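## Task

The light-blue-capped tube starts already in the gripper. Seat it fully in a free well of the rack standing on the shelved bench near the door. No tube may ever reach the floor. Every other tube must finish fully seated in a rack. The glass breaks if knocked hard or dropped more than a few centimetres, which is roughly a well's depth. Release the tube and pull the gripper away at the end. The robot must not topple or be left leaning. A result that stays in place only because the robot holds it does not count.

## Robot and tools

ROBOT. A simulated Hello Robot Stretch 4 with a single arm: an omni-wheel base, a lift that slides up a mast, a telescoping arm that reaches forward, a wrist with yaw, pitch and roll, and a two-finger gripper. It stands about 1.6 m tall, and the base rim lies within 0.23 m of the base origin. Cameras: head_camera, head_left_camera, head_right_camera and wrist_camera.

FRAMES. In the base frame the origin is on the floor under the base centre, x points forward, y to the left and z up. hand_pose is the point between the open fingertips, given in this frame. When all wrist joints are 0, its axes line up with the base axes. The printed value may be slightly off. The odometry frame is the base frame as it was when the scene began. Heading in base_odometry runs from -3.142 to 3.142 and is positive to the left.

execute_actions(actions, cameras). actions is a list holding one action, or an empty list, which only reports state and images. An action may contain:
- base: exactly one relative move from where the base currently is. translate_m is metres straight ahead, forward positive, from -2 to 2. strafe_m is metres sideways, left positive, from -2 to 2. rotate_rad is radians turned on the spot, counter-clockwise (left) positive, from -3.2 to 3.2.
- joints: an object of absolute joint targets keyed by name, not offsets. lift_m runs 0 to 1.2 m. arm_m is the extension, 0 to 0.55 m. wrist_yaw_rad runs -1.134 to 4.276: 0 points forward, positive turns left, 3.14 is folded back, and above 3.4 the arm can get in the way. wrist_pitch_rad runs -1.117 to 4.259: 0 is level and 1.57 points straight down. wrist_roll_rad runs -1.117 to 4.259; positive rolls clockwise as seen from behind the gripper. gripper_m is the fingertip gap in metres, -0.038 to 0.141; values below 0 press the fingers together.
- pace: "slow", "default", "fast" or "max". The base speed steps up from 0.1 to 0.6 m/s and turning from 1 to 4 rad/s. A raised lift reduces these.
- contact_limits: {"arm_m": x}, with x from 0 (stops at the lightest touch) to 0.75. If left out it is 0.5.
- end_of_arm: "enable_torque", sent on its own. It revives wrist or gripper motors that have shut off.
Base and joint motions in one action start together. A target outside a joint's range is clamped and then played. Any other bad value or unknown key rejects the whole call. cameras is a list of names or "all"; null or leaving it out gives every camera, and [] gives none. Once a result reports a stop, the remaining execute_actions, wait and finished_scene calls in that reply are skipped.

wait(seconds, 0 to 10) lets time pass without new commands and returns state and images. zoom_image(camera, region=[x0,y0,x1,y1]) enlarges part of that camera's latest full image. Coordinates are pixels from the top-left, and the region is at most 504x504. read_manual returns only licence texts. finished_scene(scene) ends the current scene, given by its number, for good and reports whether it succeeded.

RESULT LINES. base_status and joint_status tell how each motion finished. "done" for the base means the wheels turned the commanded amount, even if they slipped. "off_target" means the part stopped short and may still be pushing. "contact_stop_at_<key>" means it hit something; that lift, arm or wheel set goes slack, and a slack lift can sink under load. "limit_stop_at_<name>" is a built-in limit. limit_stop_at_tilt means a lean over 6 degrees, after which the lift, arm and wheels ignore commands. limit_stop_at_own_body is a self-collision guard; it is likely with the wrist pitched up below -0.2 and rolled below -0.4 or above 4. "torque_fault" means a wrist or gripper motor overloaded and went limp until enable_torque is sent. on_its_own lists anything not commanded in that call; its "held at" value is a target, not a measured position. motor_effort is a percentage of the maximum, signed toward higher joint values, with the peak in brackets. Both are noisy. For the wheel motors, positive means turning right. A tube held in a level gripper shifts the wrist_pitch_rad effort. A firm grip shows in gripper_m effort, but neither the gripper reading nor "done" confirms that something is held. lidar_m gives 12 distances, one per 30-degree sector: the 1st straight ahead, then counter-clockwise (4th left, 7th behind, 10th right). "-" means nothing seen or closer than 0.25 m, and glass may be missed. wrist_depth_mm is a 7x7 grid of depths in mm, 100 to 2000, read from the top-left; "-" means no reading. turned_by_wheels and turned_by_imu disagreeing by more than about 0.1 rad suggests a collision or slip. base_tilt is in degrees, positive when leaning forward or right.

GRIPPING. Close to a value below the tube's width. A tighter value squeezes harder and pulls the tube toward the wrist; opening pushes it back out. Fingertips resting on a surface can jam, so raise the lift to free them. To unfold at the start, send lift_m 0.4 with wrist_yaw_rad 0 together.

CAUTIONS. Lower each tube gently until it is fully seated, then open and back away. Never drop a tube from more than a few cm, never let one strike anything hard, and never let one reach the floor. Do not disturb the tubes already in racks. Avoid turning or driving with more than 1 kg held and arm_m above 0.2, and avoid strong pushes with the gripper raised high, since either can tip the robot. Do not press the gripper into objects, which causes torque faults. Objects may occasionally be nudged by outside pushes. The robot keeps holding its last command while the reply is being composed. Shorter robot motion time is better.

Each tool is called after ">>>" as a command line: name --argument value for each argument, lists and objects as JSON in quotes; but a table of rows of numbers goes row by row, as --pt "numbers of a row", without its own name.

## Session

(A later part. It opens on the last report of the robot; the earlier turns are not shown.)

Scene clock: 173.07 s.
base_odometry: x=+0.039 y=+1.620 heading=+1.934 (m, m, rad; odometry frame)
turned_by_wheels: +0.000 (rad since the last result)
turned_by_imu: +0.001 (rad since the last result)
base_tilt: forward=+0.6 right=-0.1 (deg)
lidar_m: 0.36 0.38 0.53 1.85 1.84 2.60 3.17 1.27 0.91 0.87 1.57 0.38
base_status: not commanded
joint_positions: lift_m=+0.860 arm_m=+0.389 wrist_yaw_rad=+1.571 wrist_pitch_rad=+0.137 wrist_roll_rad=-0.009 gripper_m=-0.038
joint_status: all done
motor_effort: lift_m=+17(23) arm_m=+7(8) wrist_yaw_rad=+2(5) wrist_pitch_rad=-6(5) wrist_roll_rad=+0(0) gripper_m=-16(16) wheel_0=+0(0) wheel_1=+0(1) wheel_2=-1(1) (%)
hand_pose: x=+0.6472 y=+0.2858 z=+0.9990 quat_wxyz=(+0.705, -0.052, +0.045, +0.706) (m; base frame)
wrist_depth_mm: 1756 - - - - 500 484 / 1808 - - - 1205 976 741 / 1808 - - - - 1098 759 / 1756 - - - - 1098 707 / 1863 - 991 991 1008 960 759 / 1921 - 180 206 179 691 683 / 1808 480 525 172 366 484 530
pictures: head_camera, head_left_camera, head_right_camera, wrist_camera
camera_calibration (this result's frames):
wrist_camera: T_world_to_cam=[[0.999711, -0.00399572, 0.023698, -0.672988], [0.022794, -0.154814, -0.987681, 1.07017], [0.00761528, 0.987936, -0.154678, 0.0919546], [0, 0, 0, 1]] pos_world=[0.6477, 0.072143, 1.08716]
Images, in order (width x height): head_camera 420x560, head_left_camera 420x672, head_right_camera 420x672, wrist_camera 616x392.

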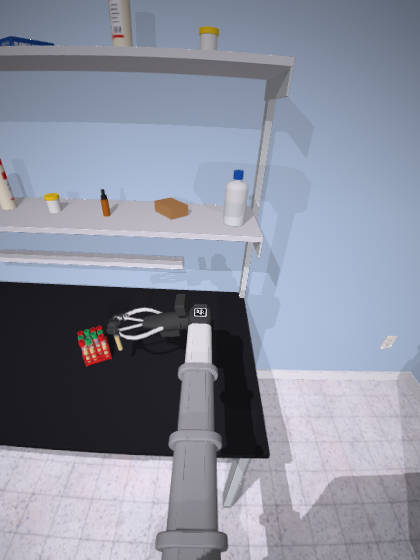

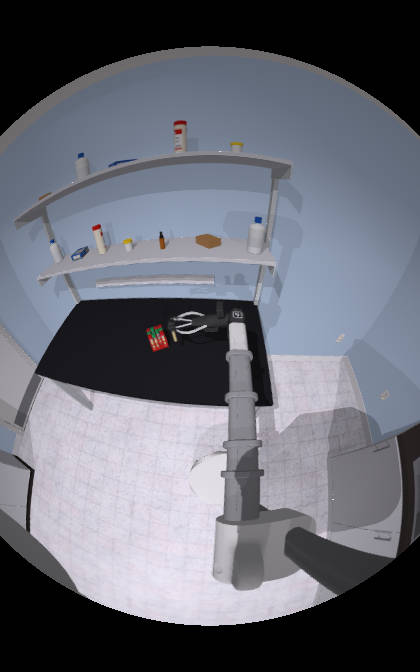

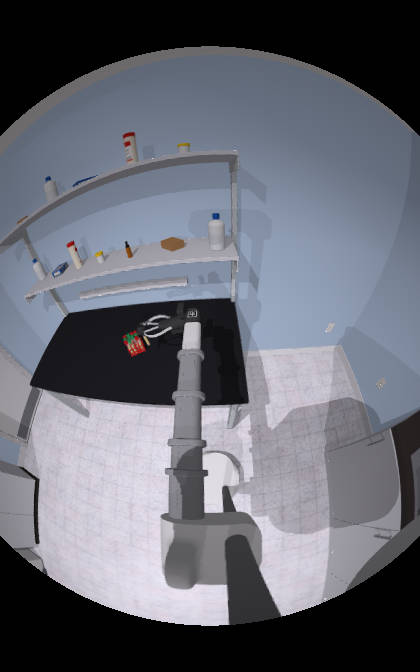

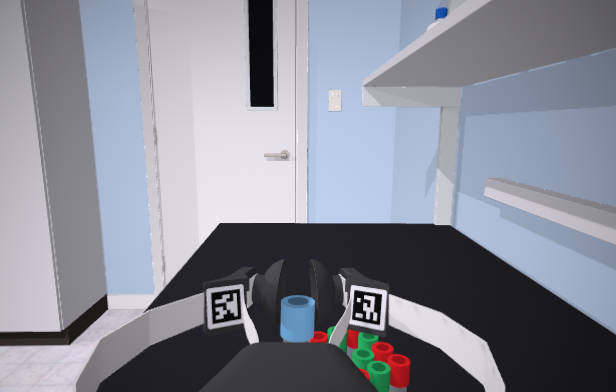

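>>> execute_actions --actions '[{"base":{"strafe_m":-0.06},"joints":{"lift_m":0.80,"arm_m":0.42},"pace":"slow"}]' --cameras '["head_camera","wrist_camera"]'

>>> zoom_image --camera "wrist_camera" --region '[200, 220, 430, 392]'

>>> zoom_image --camera "head_camera" --region '[45, 295, 145, 395]'

Scene clock: 182.37 s.
base_odometry: x=+0.095 y=+1.641 heading=+1.934 (m, m, rad; odometry frame)
turned_by_wheels: +0.000 (rad since the last result)
turned_by_imu: +0.002 (rad since the last result)
base_tilt: forward=+0.5 right=-0.1 (deg)
lidar_m: 0.34 0.37 0.54 1.93 1.93 2.70 3.16 1.17 0.83 0.80 1.52 0.39
base_status: done
joint_positions: lift_m=+0.800 arm_m=+0.419 wrist_yaw_rad=+1.571 wrist_pitch_rad=+0.137 wrist_roll_rad=-0.009 gripper_m=-0.038
joint_status: all done
motor_effort: lift_m=+17(18) arm_m=+6(7) wrist_yaw_rad=+2(2) wrist_pitch_rad=-6(6) wrist_roll_rad=+1(0) gripper_m=-19(19) wheel_0=+3(4) wheel_1=-2(4) wheel_2=+0(1) (%)
hand_pose: x=+0.6772 y=+0.2858 z=+0.9390 quat_wxyz=(+0.705, -0.052, +0.045, +0.706) (m; base frame)
wrist_depth_mm: 1808 - - - 820 732 668 / 1808 - - - 1255 1042 715 / 1863 - - - - 1025 699 / 1863 - - - 1336 1025 668 / 1921 - 809 809 820 820 699 / 1983 554 180 206 179 559 559 / 424 387 421 172 407 389 430
pictures: head_camera, wrist_camera
camera_calibration (this result's frames):
wrist_camera: T_world_to_cam=[[0.999711, -0.00393471, 0.023698, -0.701561], [0.0228035, -0.154812, -0.987681, 1.01023], [0.00755498, 0.987936, -0.154678, 0.0824821], [0, 0, 0, 1]] pos_world=[0.677699, 0.0721484, 1.02717]
Images, in order (width x height): head_camera 420x560, wrist_camera 616x392.

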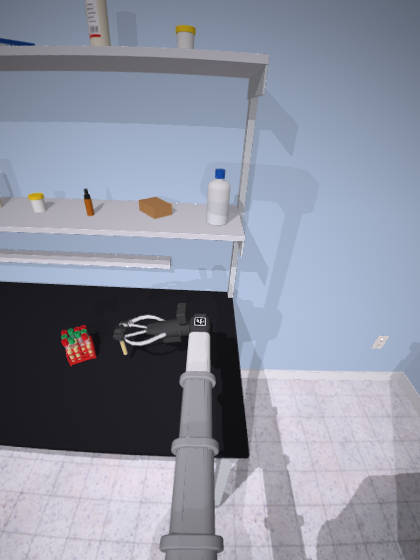

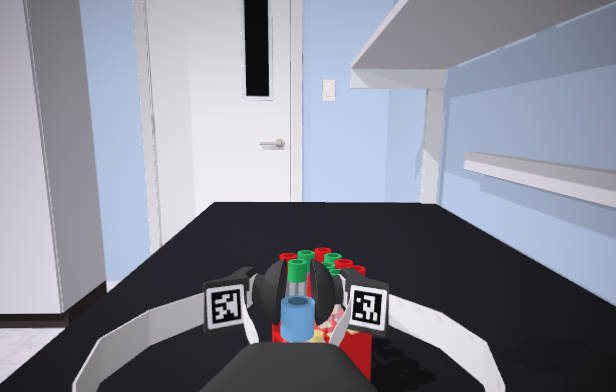

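Region (200, 220, 430, 392) of wrist_camera's 616x392 image, scaled by 2.191; it fills the top 377 rows of this view, and the rest is white.

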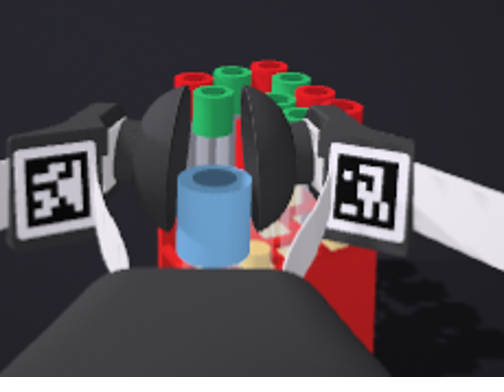

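Region (45, 295, 145, 395) of head_camera's 420x560 image, scaled by 5.040, with more detail than that image has.

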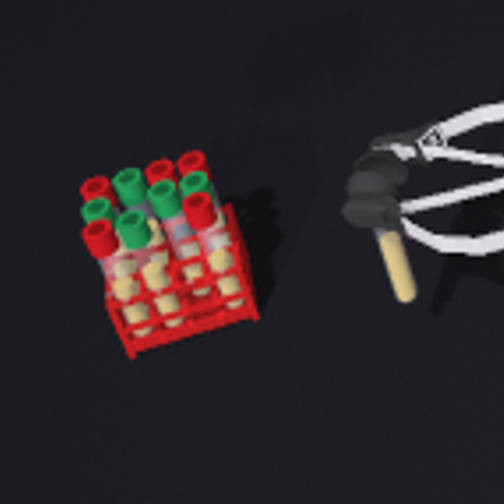

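>>> execute_actions --actions '[{"joints":{"lift_m":0.89,"arm_m":0.426}}]' --cameras '[]'

>>> execute_actions --actions '[{"base":{"strafe_m":0.128},"pace":"slow"}]'

>>> zoom_image --camera "head_camera" --region '[75, 295, 155, 375]'

>>> zoom_image --camera "head_left_camera" --region '[140, 305, 200, 365]'

>>> zoom_image --camera "head_right_camera" --region '[115, 310, 175, 370]'

Scene clock: 209.27 s.
base_odometry: x=+0.095 y=+1.641 heading=+1.934 (m, m, rad; odometry frame)
turned_by_wheels: +0.000 (rad since the last result)
turned_by_imu: +0.001 (rad since the last result)
base_tilt: forward=+0.6 right=+0.0 (deg)
lidar_m: 0.34 0.39 0.50 1.89 1.91 2.68 3.60 1.17 0.86 0.81 1.52 0.39
base_status: not commanded
joint_positions: lift_m=+0.890 arm_m=+0.425 wrist_yaw_rad=+1.571 wrist_pitch_rad=+0.137 wrist_roll_rad=-0.009 gripper_m=-0.038
joint_status: all done
motor_effort: lift_m=+22(24) arm_m=+7(6) wrist_yaw_rad=+2(1) wrist_pitch_rad=-6(8) wrist_roll_rad=+0(0) gripper_m=-17(16) wheel_0=+3(3) wheel_1=-1(1) wheel_2=-1(0) (%)
hand_pose: x=+0.6832 y=+0.2858 z=+1.0286 quat_wxyz=(+0.705, -0.052, +0.045, +0.706) (m; base frame)
wrist_depth_mm: 1808 - - - - 399 368 / 1808 - - - 1138 842 668 / 1863 - - - - 1025 699 / 1863 - - - - 946 683 / 1921 - 1078 1098 1118 960 661 / 1983 - 180 206 179 759 683 / 1863 521 574 173 574 530 585
pictures: none
No camera images: the call's "cameras" was empty. Leave "cameras" out to get every camera's image.

Scene clock: 211.70 s.
base_odometry: x=-0.024 y=+1.595 heading=+1.934 (m, m, rad; odometry frame)
turned_by_wheels: +0.000 (rad since the last result)
turned_by_imu: +0.000 (rad since the last result)
base_tilt: forward=+0.5 right=-0.1 (deg)
lidar_m: 0.36 0.38 0.53 1.83 1.77 2.52 3.57 1.35 0.96 0.94 1.58 0.40
base_status: done
joint_positions: lift_m=+0.890 arm_m=+0.425 wrist_yaw_rad=+1.571 wrist_pitch_rad=+0.137 wrist_roll_rad=-0.009 gripper_m=-0.038
joint_status: not commanded
motor_effort: lift_m=+22(22) arm_m=+7(6) wrist_yaw_rad=+2(2) wrist_pitch_rad=-7(7) wrist_roll_rad=+0(0) gripper_m=-20(15) wheel_0=-2(5) wheel_1=+1(6) wheel_2=+0(2) (%)
hand_pose: x=+0.6832 y=+0.2858 z=+1.0286 quat_wxyz=(+0.705, -0.052, +0.045, +0.706) (m; base frame)
wrist_depth_mm: 1863 - 1983 - - 402 368 / 1863 - - - 1138 842 668 / 1808 - - - 1983 1008 707 / 1808 - - - 1983 1025 691 / 1808 - 1078 1078 1098 960 654 / 1808 - 180 206 179 768 691 / 1808 521 574 172 580 530 580
pictures: head_camera, head_left_camera, head_right_camera, wrist_camera
camera_calibration (this result's frames):
wrist_camera: T_world_to_cam=[[0.999712, -0.00385762, 0.0236978, -0.7097], [0.0228153, -0.154811, -0.987681, 1.09854], [0.00747878, 0.987937, -0.154678, 0.0963353], [0, 0, 0, 1]] pos_world=[0.683711, 0.0721552, 1.11673]
Images, in order (width x height): head_camera 420x560, head_left_camera 420x672, head_right_camera 420x672, wrist_camera 616x392.

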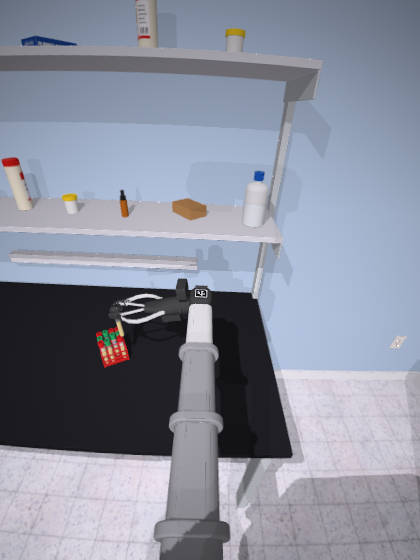

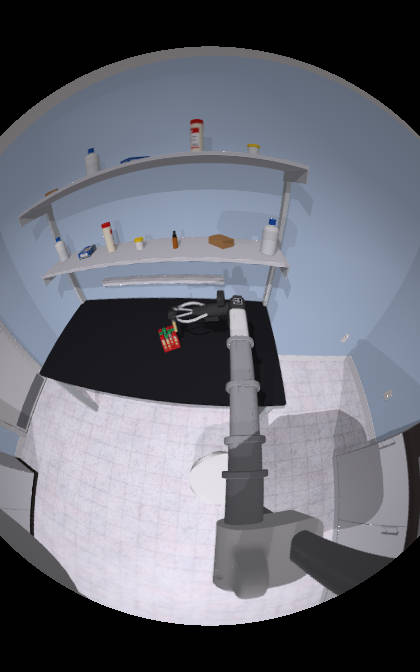

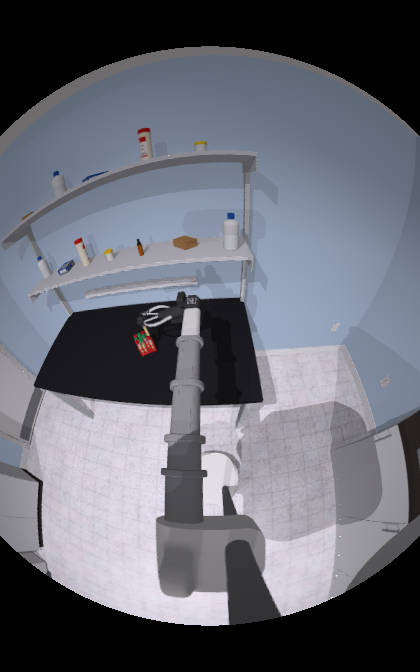

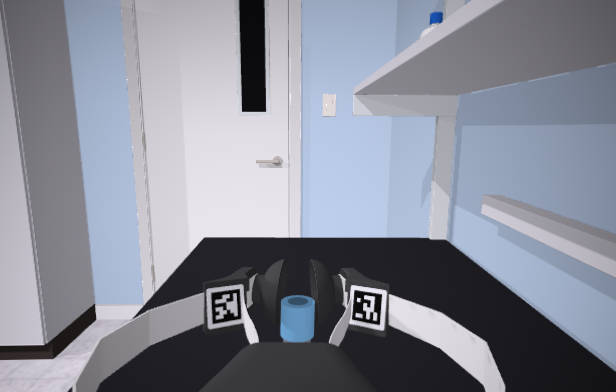

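Region (75, 295, 155, 375) of head_camera's 420x560 image, scaled by 6.300, with more detail than that image has.

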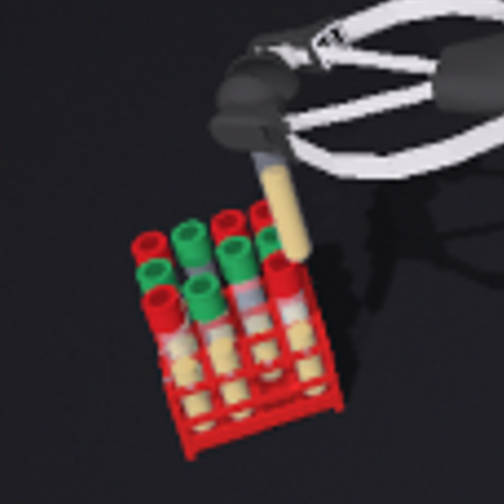

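Region (140, 305, 200, 365) of head_left_camera's 420x672 image, scaled by 8.400, with more detail than that image has.

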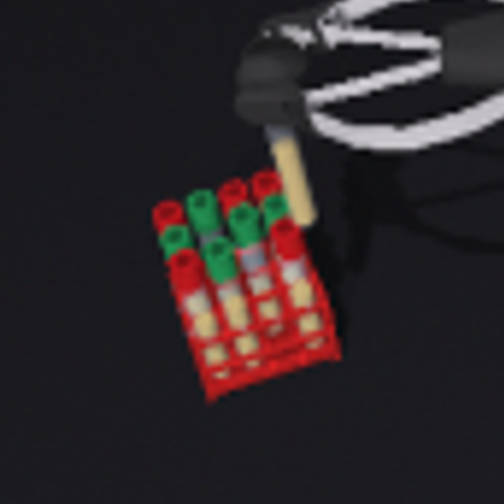

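Region (115, 310, 175, 370) of head_right_camera's 420x672 image, scaled by 8.400, with more detail than that image has.

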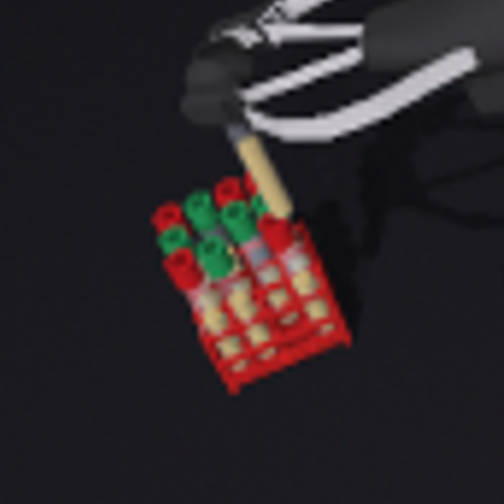

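>>> execute_actions --actions '[{"base":{"strafe_m":0.031},"pace":"slow"}]' --cameras '["head_camera","head_left_camera","head_right_camera"]'

>>> zoom_image --camera "head_camera" --region '[85, 295, 165, 375]'

>>> zoom_image --camera "head_left_camera" --region '[145, 305, 205, 365]'

>>> zoom_image --camera "head_right_camera" --region '[120, 310, 180, 370]'

Scene clock: 233.70 s.
base_odometry: x=-0.053 y=+1.584 heading=+1.934 (m, m, rad; odometry frame)
turned_by_wheels: +0.000 (rad since the last result)
turned_by_imu: +0.001 (rad since the last result)
base_tilt: forward=+0.6 right=-0.1 (deg)
lidar_m: 0.35 0.38 0.52 1.86 1.75 2.46 3.56 1.43 1.02 0.96 1.58 0.38
base_status: done
joint_positions: lift_m=+0.890 arm_m=+0.425 wrist_yaw_rad=+1.571 wrist_pitch_rad=+0.137 wrist_roll_rad=-0.009 gripper_m=-0.038
joint_status: not commanded
motor_effort: lift_m=+22(22) arm_m=+6(6) wrist_yaw_rad=+1(2) wrist_pitch_rad=-7(7) wrist_roll_rad=-1(0) gripper_m=-16(19) wheel_0=-2(5) wheel_1=+1(4) wheel_2=+0(0) (%)
hand_pose: x=+0.6832 y=+0.2858 z=+1.0286 quat_wxyz=(+0.705, -0.052, +0.045, +0.706) (m; base frame)
wrist_depth_mm: 1808 1983 1983 1983 1983 399 368 / 1863 - - - 1098 842 668 / 1863 - - - - 1042 699 / 1808 - - - - 1025 683 / 1808 - 1078 1098 1098 960 661 / 1863 - 180 206 179 759 691 / 1921 521 574 172 574 530 580
pictures: head_camera, head_left_camera, head_right_camera
Images, in order (width x height): head_camera 420x560, head_left_camera 420x672, head_right_camera 420x672.

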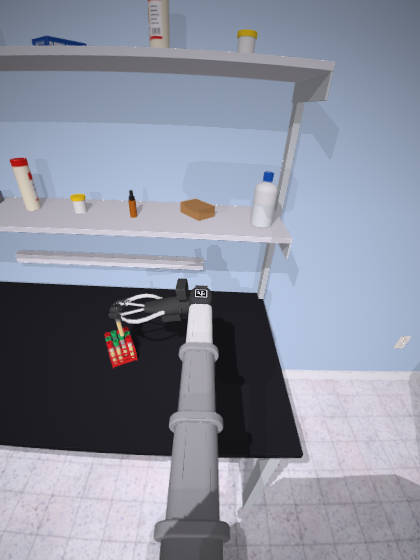

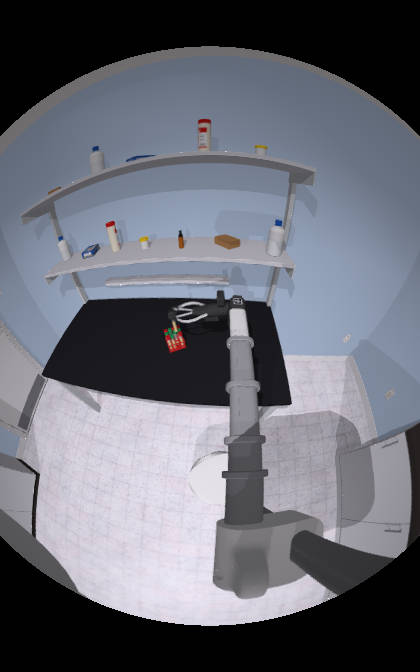

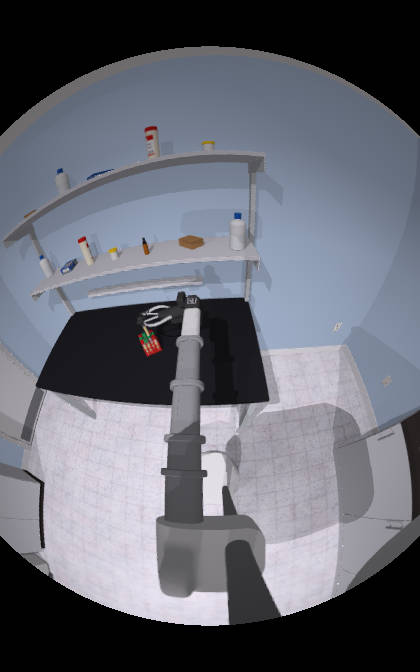

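Region (85, 295, 165, 375) of head_camera's 420x560 image, scaled by 6.300, with more detail than that image has.

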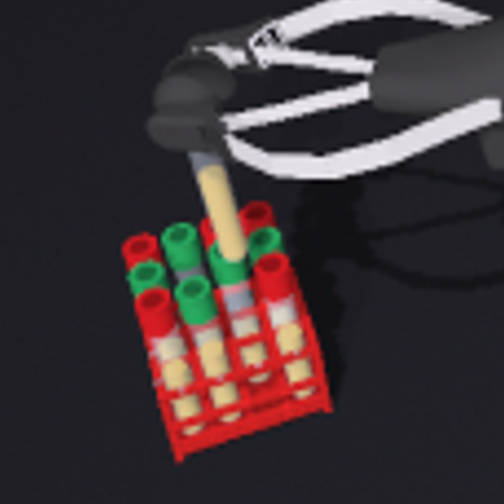

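Region (145, 305, 205, 365) of head_left_camera's 420x672 image, scaled by 8.400, with more detail than that image has.

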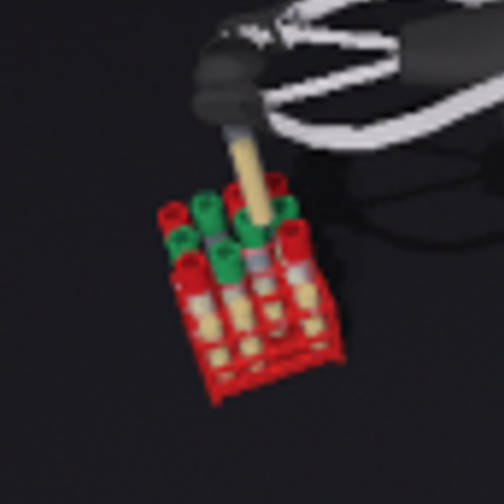

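Region (120, 310, 180, 370) of head_right_camera's 420x672 image, scaled by 8.400, with more detail than that image has.

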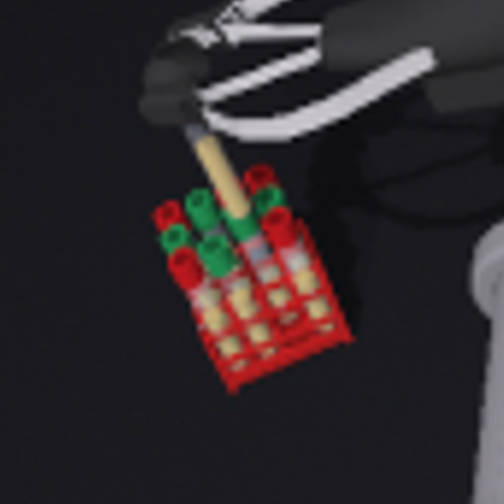

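>>> execute_actions --actions '[{"base":{"strafe_m":0.006},"pace":"slow"}]' --cameras '[]'

>>> execute_actions --actions '[{"joints":{"lift_m":0.872},"pace":"slow"}]' --cameras '["head_camera","head_left_camera","head_right_camera"]'

>>> zoom_image --camera "head_camera" --region '[95, 310, 155, 370]'

>>> zoom_image --camera "head_left_camera" --region '[145, 305, 205, 365]'

>>> zoom_image --camera "head_right_camera" --region '[120, 310, 180, 370]'

Scene clock: 244.53 s.
base_odometry: x=-0.059 y=+1.582 heading=+1.934 (m, m, rad; odometry frame)
turned_by_wheels: +0.000 (rad since the last result)
turned_by_imu: +0.001 (rad since the last result)
base_tilt: forward=+0.5 right=-0.1 (deg)
lidar_m: 0.34 0.37 0.50 1.85 1.75 2.44 3.55 1.39 1.05 0.98 1.56 0.36
base_status: done
joint_positions: lift_m=+0.890 arm_m=+0.425 wrist_yaw_rad=+1.571 wrist_pitch_rad=+0.137 wrist_roll_rad=-0.009 gripper_m=-0.038
joint_status: not commanded
motor_effort: lift_m=+22(22) arm_m=+6(6) wrist_yaw_rad=+2(2) wrist_pitch_rad=-5(8) wrist_roll_rad=+1(0) gripper_m=-19(19) wheel_0=-1(5) wheel_1=+2(4) wheel_2=+0(1) (%)
hand_pose: x=+0.6832 y=+0.2858 z=+1.0286 quat_wxyz=(+0.705, -0.052, +0.045, +0.706) (m; base frame)
wrist_depth_mm: 1808 1983 1921 1983 1983 404 368 / 1808 - - - 1098 831 668 / 1808 - - - - 1008 707 / 1863 - - - 1983 1025 683 / 1863 - 1078 1098 1098 960 654 / 1808 - 180 206 179 759 691 / 1863 525 574 172 574 530 580
pictures: none
No camera images: the call's "cameras" was empty. Leave "cameras" out to get every camera's image.

Scene clock: 245.43 s.
base_odometry: x=-0.059 y=+1.582 heading=+1.934 (m, m, rad; odometry frame)
turned_by_wheels: +0.000 (rad since the last result)
turned_by_imu: +0.000 (rad since the last result)
base_tilt: forward=+0.6 right=-0.1 (deg)
lidar_m: 0.35 0.36 0.54 1.86 1.76 2.45 3.54 1.40 1.04 0.95 1.60 0.41
base_status: not commanded
joint_positions: lift_m=+0.872 arm_m=+0.425 wrist_yaw_rad=+1.571 wrist_pitch_rad=+0.137 wrist_roll_rad=-0.009 gripper_m=-0.038
joint_status: all done
motor_effort: lift_m=+17(21) arm_m=+6(6) wrist_yaw_rad=+2(2) wrist_pitch_rad=-6(6) wrist_roll_rad=+1(1) gripper_m=-20(15) wheel_0=-1(1) wheel_1=+1(2) wheel_2=+0(0) (%)
hand_pose: x=+0.6832 y=+0.2858 z=+1.0110 quat_wxyz=(+0.705, -0.052, +0.045, +0.706) (m; base frame)
wrist_depth_mm: 1808 1983 1983 1921 1983 439 439 / 1863 1983 - - 1025 904 691 / 1808 - - - 1983 1025 707 / 1863 - - - 1983 1025 676 / 1808 - 1025 1042 1042 960 691 / 1808 - 180 206 179 715 676 / 1808 496 544 172 544 500 554
pictures: head_camera, head_left_camera, head_right_camera
Images, in order (width x height): head_camera 420x560, head_left_camera 420x672, head_right_camera 420x672.

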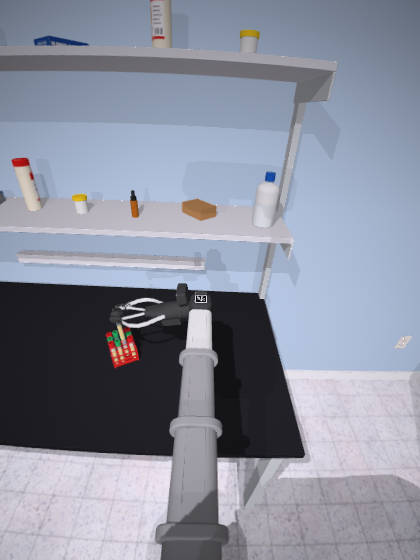

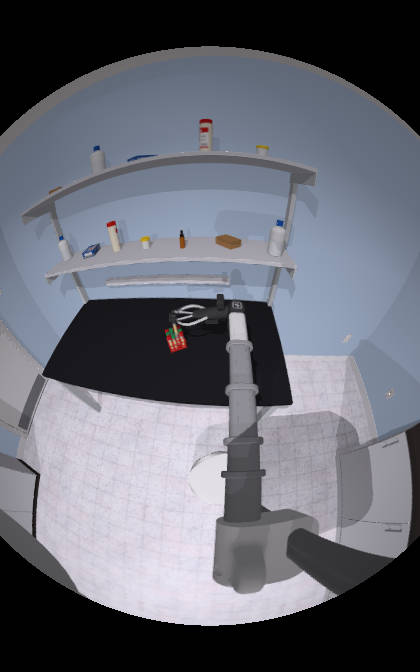

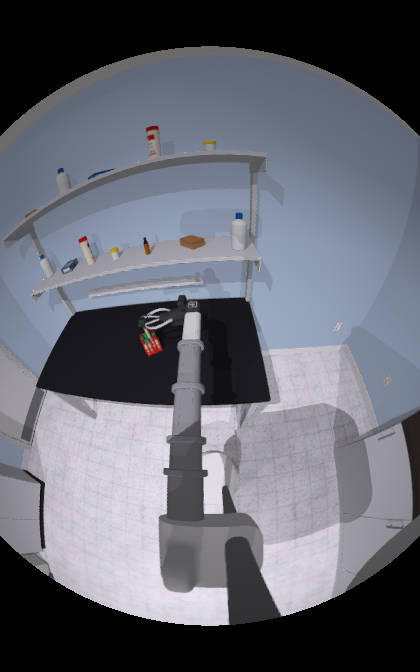

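Region (95, 310, 155, 370) of head_camera's 420x560 image, scaled by 8.400, with more detail than that image has.

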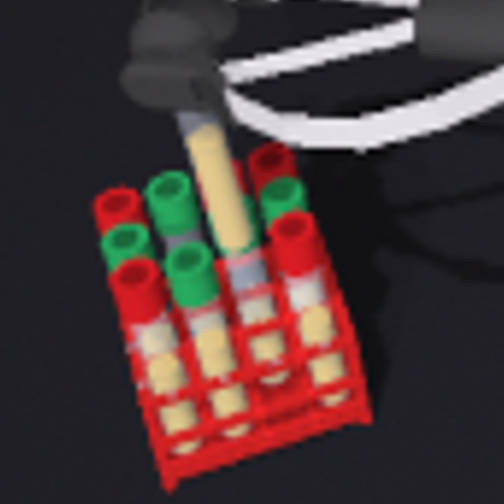

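Region (145, 305, 205, 365) of head_left_camera's 420x672 image, scaled by 8.400, with more detail than that image has.

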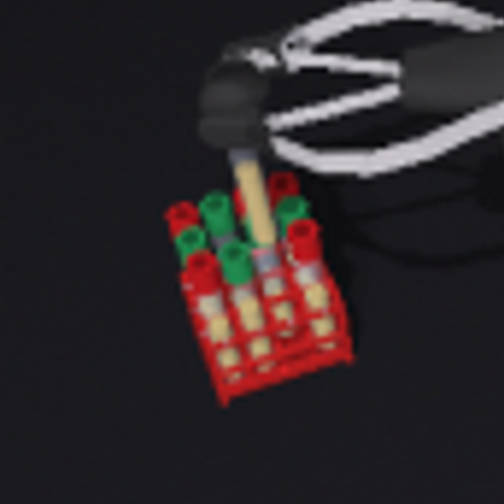

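Region (120, 310, 180, 370) of head_right_camera's 420x672 image, scaled by 8.400, with more detail than that image has.

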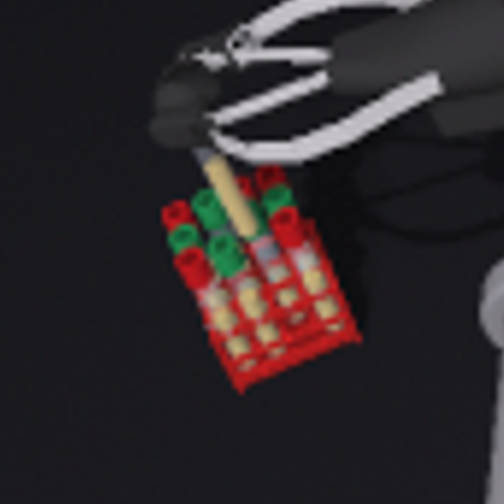

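>>> execute_actions --actions '[{"joints":{"lift_m":0.835},"pace":"slow"}]' --cameras '["head_camera","head_left_camera","head_right_camera"]'

>>> zoom_image --camera "head_camera" --region '[95, 310, 155, 370]'

>>> zoom_image --camera "head_left_camera" --region '[145, 305, 205, 365]'

>>> zoom_image --camera "head_right_camera" --region '[120, 310, 180, 370]'

Scene clock: 254.07 s.
base_odometry: x=-0.059 y=+1.582 heading=+1.934 (m, m, rad; odometry frame)
turned_by_wheels: +0.000 (rad since the last result)
turned_by_imu: +0.001 (rad since the last result)
base_tilt: forward=+0.6 right=-0.1 (deg)
lidar_m: 0.37 0.38 0.53 1.88 1.74 2.44 3.54 1.41 1.03 0.95 1.59 0.37
base_status: not commanded
joint_positions: lift_m=+0.835 arm_m=+0.425 wrist_yaw_rad=+1.571 wrist_pitch_rad=+0.137 wrist_roll_rad=-0.009 gripper_m=-0.038
joint_status: all done
motor_effort: lift_m=+17(17) arm_m=+6(6) wrist_yaw_rad=+2(2) wrist_pitch_rad=-6(6) wrist_roll_rad=+0(1) gripper_m=-18(19) wheel_0=-1(1) wheel_1=+2(2) wheel_2=+0(0) (%)
hand_pose: x=+0.6832 y=+0.2858 z=+0.9740 quat_wxyz=(+0.705, -0.052, +0.045, +0.706) (m; base frame)
wrist_depth_mm: 1863 1921 1983 1983 759 585 585 / 1808 1983 - - 1078 960 707 / 1808 - - - - 1008 707 / 1808 - - - - 1008 661 / 1808 - 917 917 917 891 707 / 1863 627 180 207 179 640 634 / 1756 439 480 172 480 445 492
pictures: head_camera, head_left_camera, head_right_camera
Images, in order (width x height): head_camera 420x560, head_left_camera 420x672, head_right_camera 420x672.

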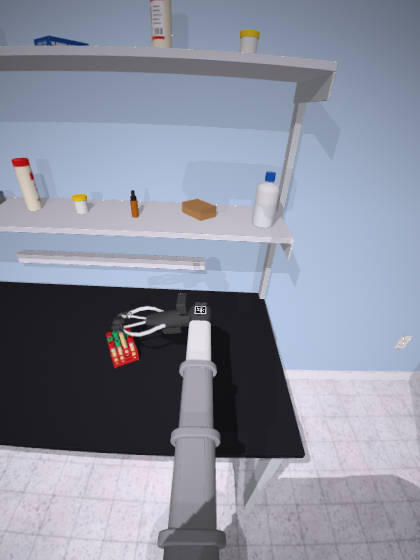

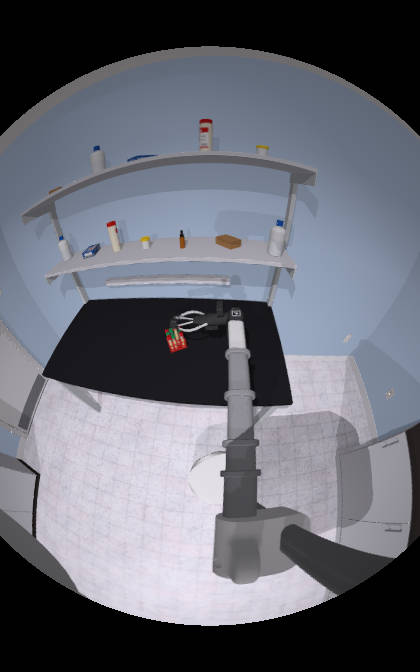

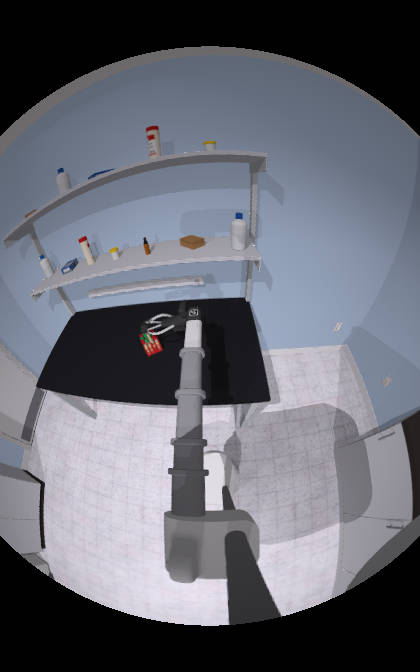

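Region (95, 310, 155, 370) of head_camera's 420x560 image, scaled by 8.400, with more detail than that image has.

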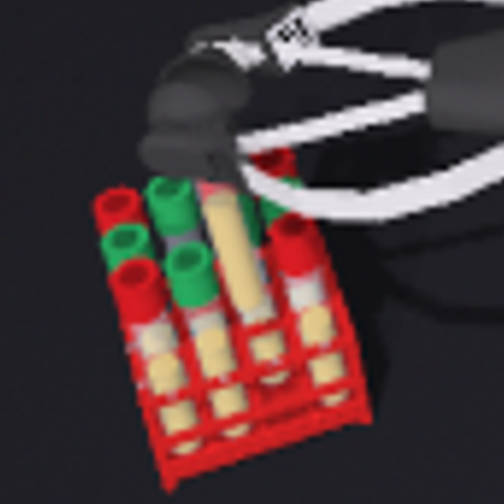

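Region (145, 305, 205, 365) of head_left_camera's 420x672 image, scaled by 8.400, with more detail than that image has.

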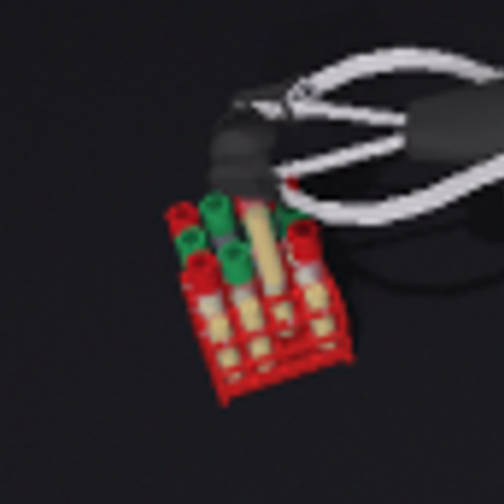

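Region (120, 310, 180, 370) of head_right_camera's 420x672 image, scaled by 8.400, with more detail than that image has.

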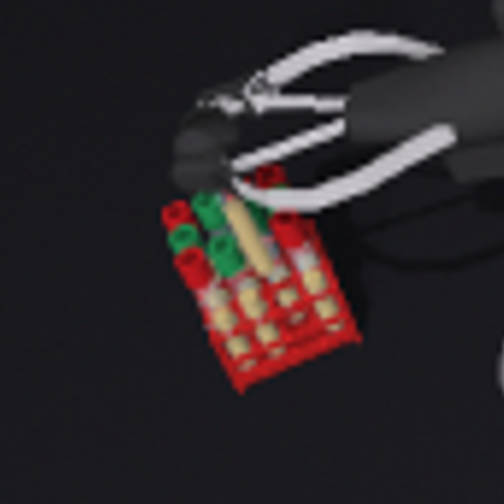

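>>> execute_actions --actions '[{"base":{"strafe_m":-0.004},"pace":"slow"}]' --cameras '[]'

>>> execute_actions --actions '[{"joints":{"lift_m":0.817},"pace":"slow"}]'

>>> zoom_image --camera "head_camera" --region '[95, 310, 155, 370]'

>>> zoom_image --camera "head_left_camera" --region '[145, 305, 205, 365]'

>>> zoom_image --camera "head_right_camera" --region '[120, 310, 180, 370]'

Scene clock: 270.33 s.
base_odometry: x=-0.055 y=+1.584 heading=+1.934 (m, m, rad; odometry frame)
turned_by_wheels: +0.000 (rad since the last result)
turned_by_imu: +0.001 (rad since the last result)
base_tilt: forward=+0.5 right=-0.1 (deg)
lidar_m: 0.36 0.35 0.55 1.83 1.75 2.44 3.58 1.43 1.03 0.95 1.57 0.38
base_status: done
joint_positions: lift_m=+0.835 arm_m=+0.425 wrist_yaw_rad=+1.571 wrist_pitch_rad=+0.137 wrist_roll_rad=-0.009 gripper_m=-0.038
joint_status: not commanded
motor_effort: lift_m=+17(17) arm_m=+6(6) wrist_yaw_rad=+2(2) wrist_pitch_rad=-6(5) wrist_roll_rad=+0(0) gripper_m=-13(18) wheel_0=+1(4) wheel_1=-2(5) wheel_2=+0(1) (%)
hand_pose: x=+0.6832 y=+0.2858 z=+0.9740 quat_wxyz=(+0.705, -0.052, +0.045, +0.706) (m; base frame)
wrist_depth_mm: 1808 1983 1983 - 759 585 591 / 1863 - - - 1098 960 707 / 1808 - - - - 1042 707 / 1863 - - - 1983 1025 661 / 1863 - 917 917 917 891 707 / 1863 627 180 206 179 640 634 / 1708 439 484 172 488 445 488
pictures: none
No camera images: the call's "cameras" was empty. Leave "cameras" out to get every camera's image.

Scene clock: 271.23 s.
base_odometry: x=-0.055 y=+1.584 heading=+1.934 (m, m, rad; odometry frame)
turned_by_wheels: +0.000 (rad since the last result)
turned_by_imu: +0.000 (rad since the last result)
base_tilt: forward=+0.6 right=-0.1 (deg)
lidar_m: 0.35 0.37 0.54 1.87 1.73 2.47 3.55 1.40 1.02 0.98 1.61 0.38
base_status: not commanded
joint_positions: lift_m=+0.817 arm_m=+0.425 wrist_yaw_rad=+1.571 wrist_pitch_rad=+0.137 wrist_roll_rad=-0.009 gripper_m=-0.038
joint_status: all done
motor_effort: lift_m=+17(18) arm_m=+6(6) wrist_yaw_rad=+1(2) wrist_pitch_rad=-6(7) wrist_roll_rad=+0(1) gripper_m=-18(18) wheel_0=+1(1) wheel_1=-2(2) wheel_2=+0(0) (%)
hand_pose: x=+0.6832 y=+0.2858 z=+0.9560 quat_wxyz=(+0.705, -0.052, +0.045, +0.706) (m; base frame)
wrist_depth_mm: 1808 - 1983 1983 854 661 640 / 1808 - - - 1078 991 699 / 1808 - - - 1983 1025 699 / 1808 - - - 1756 1042 661 / 1863 - 854 854 866 866 707 / 1863 591 180 207 179 597 603 / 477 413 449 172 452 418 459
pictures: head_camera, head_left_camera, head_right_camera, wrist_camera
camera_calibration (this result's frames):
wrist_camera: T_world_to_cam=[[0.999712, -0.00385751, 0.0236978, -0.707986], [0.0228152, -0.154811, -0.987681, 1.02687], [0.00747866, 0.987937, -0.154678, 0.0851105], [0, 0, 0, 1]] pos_world=[0.683717, 0.0721552, 1.04416]
Images, in order (width x height): head_camera 420x560, head_left_camera 420x672, head_right_camera 420x672, wrist_camera 616x392.

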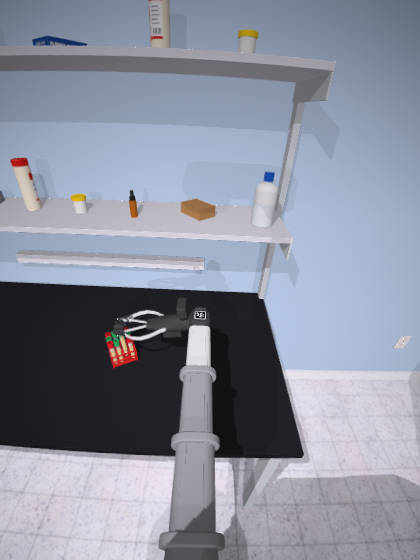

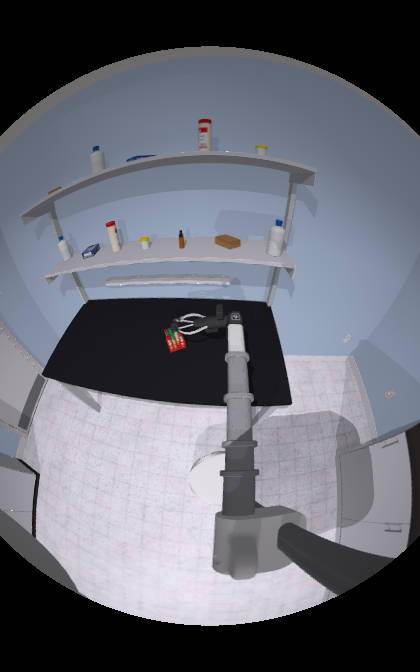

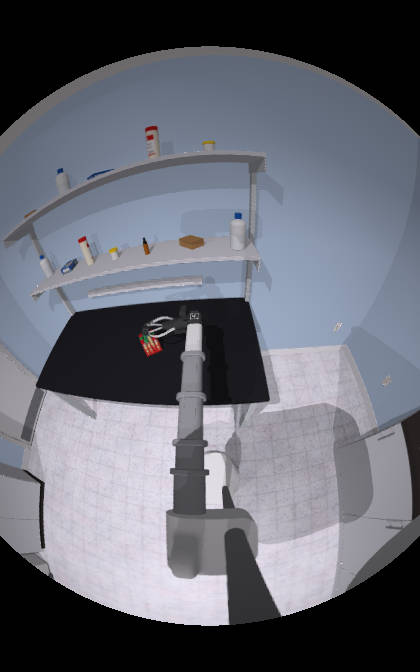

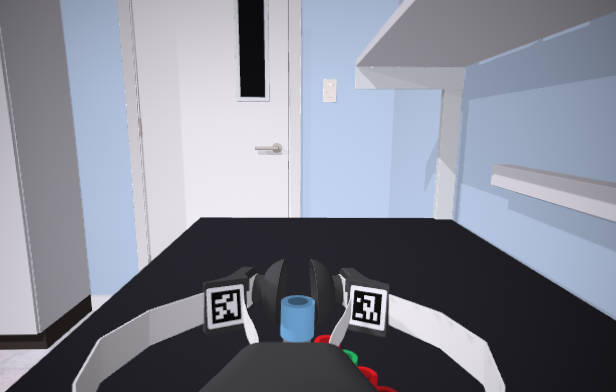

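Region (95, 310, 155, 370) of head_camera's 420x560 image, scaled by 8.400, with more detail than that image has.

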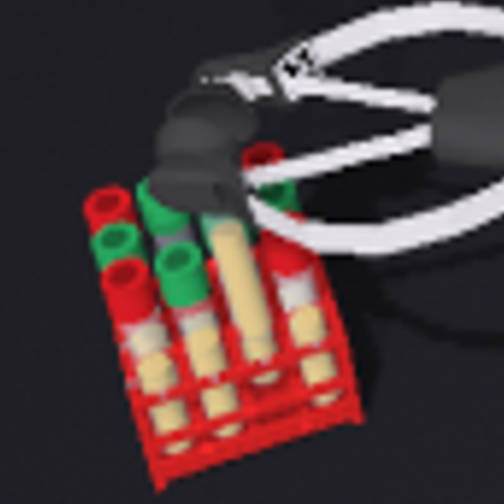

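Region (145, 305, 205, 365) of head_left_camera's 420x672 image, scaled by 8.400, with more detail than that image has.

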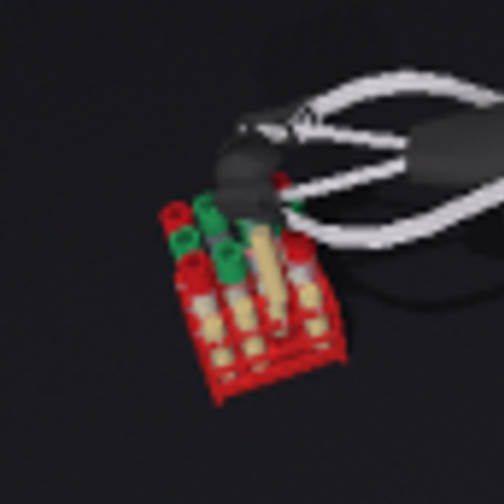

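Region (120, 310, 180, 370) of head_right_camera's 420x672 image, scaled by 8.400, with more detail than that image has.

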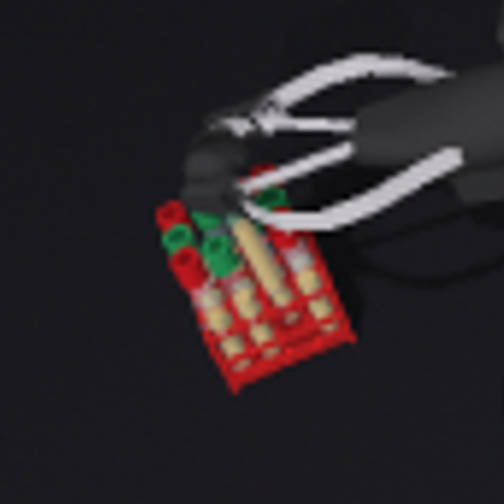

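>>> execute_actions --actions '[{"joints":{"lift_m":0.803},"pace":"slow"}]' --cameras '["head_camera","wrist_camera"]'

>>> zoom_image --camera "head_camera" --region '[95, 310, 155, 370]'

>>> zoom_image --camera "wrist_camera" --region '[200, 220, 430, 392]'

Scene clock: 283.87 s.
base_odometry: x=-0.055 y=+1.584 heading=+1.934 (m, m, rad; odometry frame)
turned_by_wheels: +0.000 (rad since the last result)
turned_by_imu: +0.001 (rad since the last result)
base_tilt: forward=+0.5 right=-0.1 (deg)
lidar_m: 0.35 0.37 0.54 1.85 1.74 2.46 3.54 1.41 1.02 0.95 1.60 0.40
base_status: not commanded
joint_positions: lift_m=+0.803 arm_m=+0.425 wrist_yaw_rad=+1.571 wrist_pitch_rad=+0.137 wrist_roll_rad=-0.009 gripper_m=-0.038
joint_status: all done
motor_effort: lift_m=+17(17) arm_m=+6(6) wrist_yaw_rad=+1(2) wrist_pitch_rad=-6(8) wrist_roll_rad=+0(0) gripper_m=-16(20) wheel_0=+1(1) wheel_1=-2(2) wheel_2=+0(0) (%)
hand_pose: x=+0.6832 y=+0.2858 z=+0.9421 quat_wxyz=(+0.705, -0.052, +0.045, +0.706) (m; base frame)
wrist_depth_mm: 1863 1921 1983 1983 809 715 661 / 1808 - - - 1078 1042 707 / 1808 - - - - 1025 699 / 1863 - - - 1808 1025 661 / 1863 - 809 820 820 820 691 / 1808 559 180 206 179 564 569 / 430 392 430 172 421 397 436
pictures: head_camera, wrist_camera
camera_calibration (this result's frames):
wrist_camera: T_world_to_cam=[[0.999712, -0.00385783, 0.0236981, -0.707655], [0.0228155, -0.154811, -0.987681, 1.01305], [0.00747902, 0.987937, -0.154678, 0.0829465], [0, 0, 0, 1]] pos_world=[0.683718, 0.0721552, 1.03017]
Images, in order (width x height): head_camera 420x560, wrist_camera 616x392.

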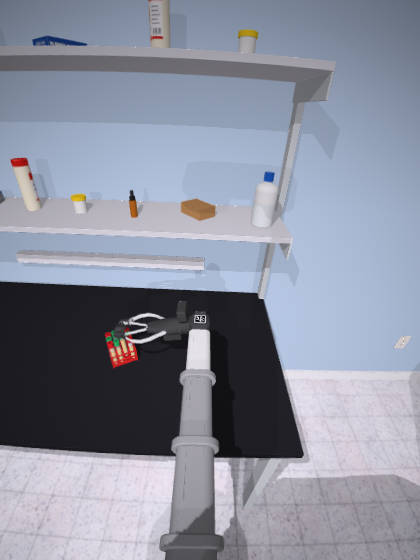

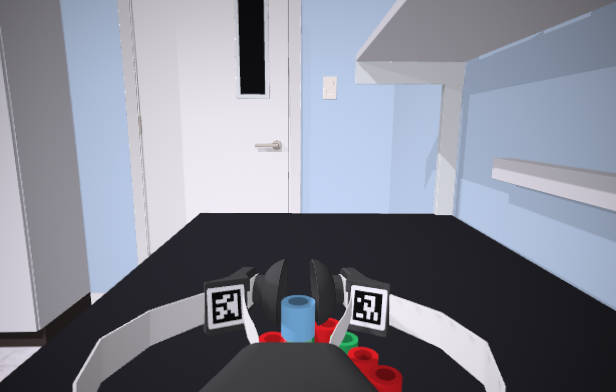

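Region (95, 310, 155, 370) of head_camera's 420x560 image, scaled by 8.400, with more detail than that image has.

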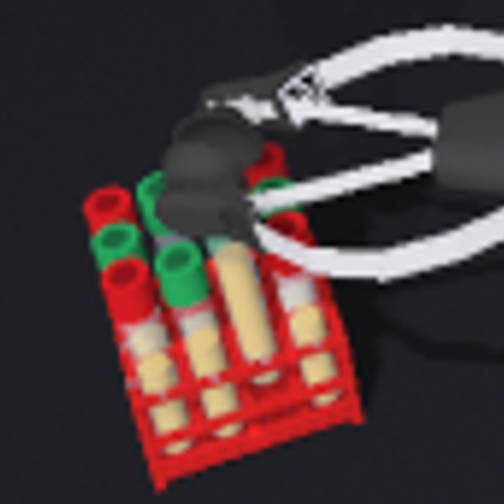

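Region (200, 220, 430, 392) of wrist_camera's 616x392 image, scaled by 2.191; it fills the top 377 rows of this view, and the rest is white.

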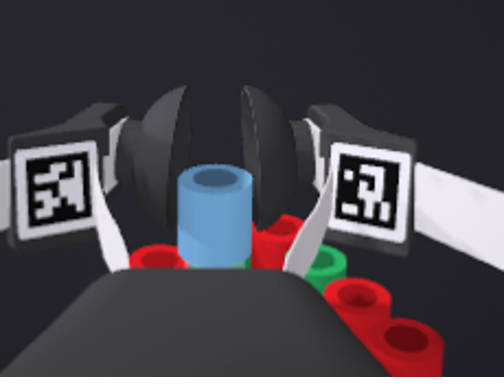

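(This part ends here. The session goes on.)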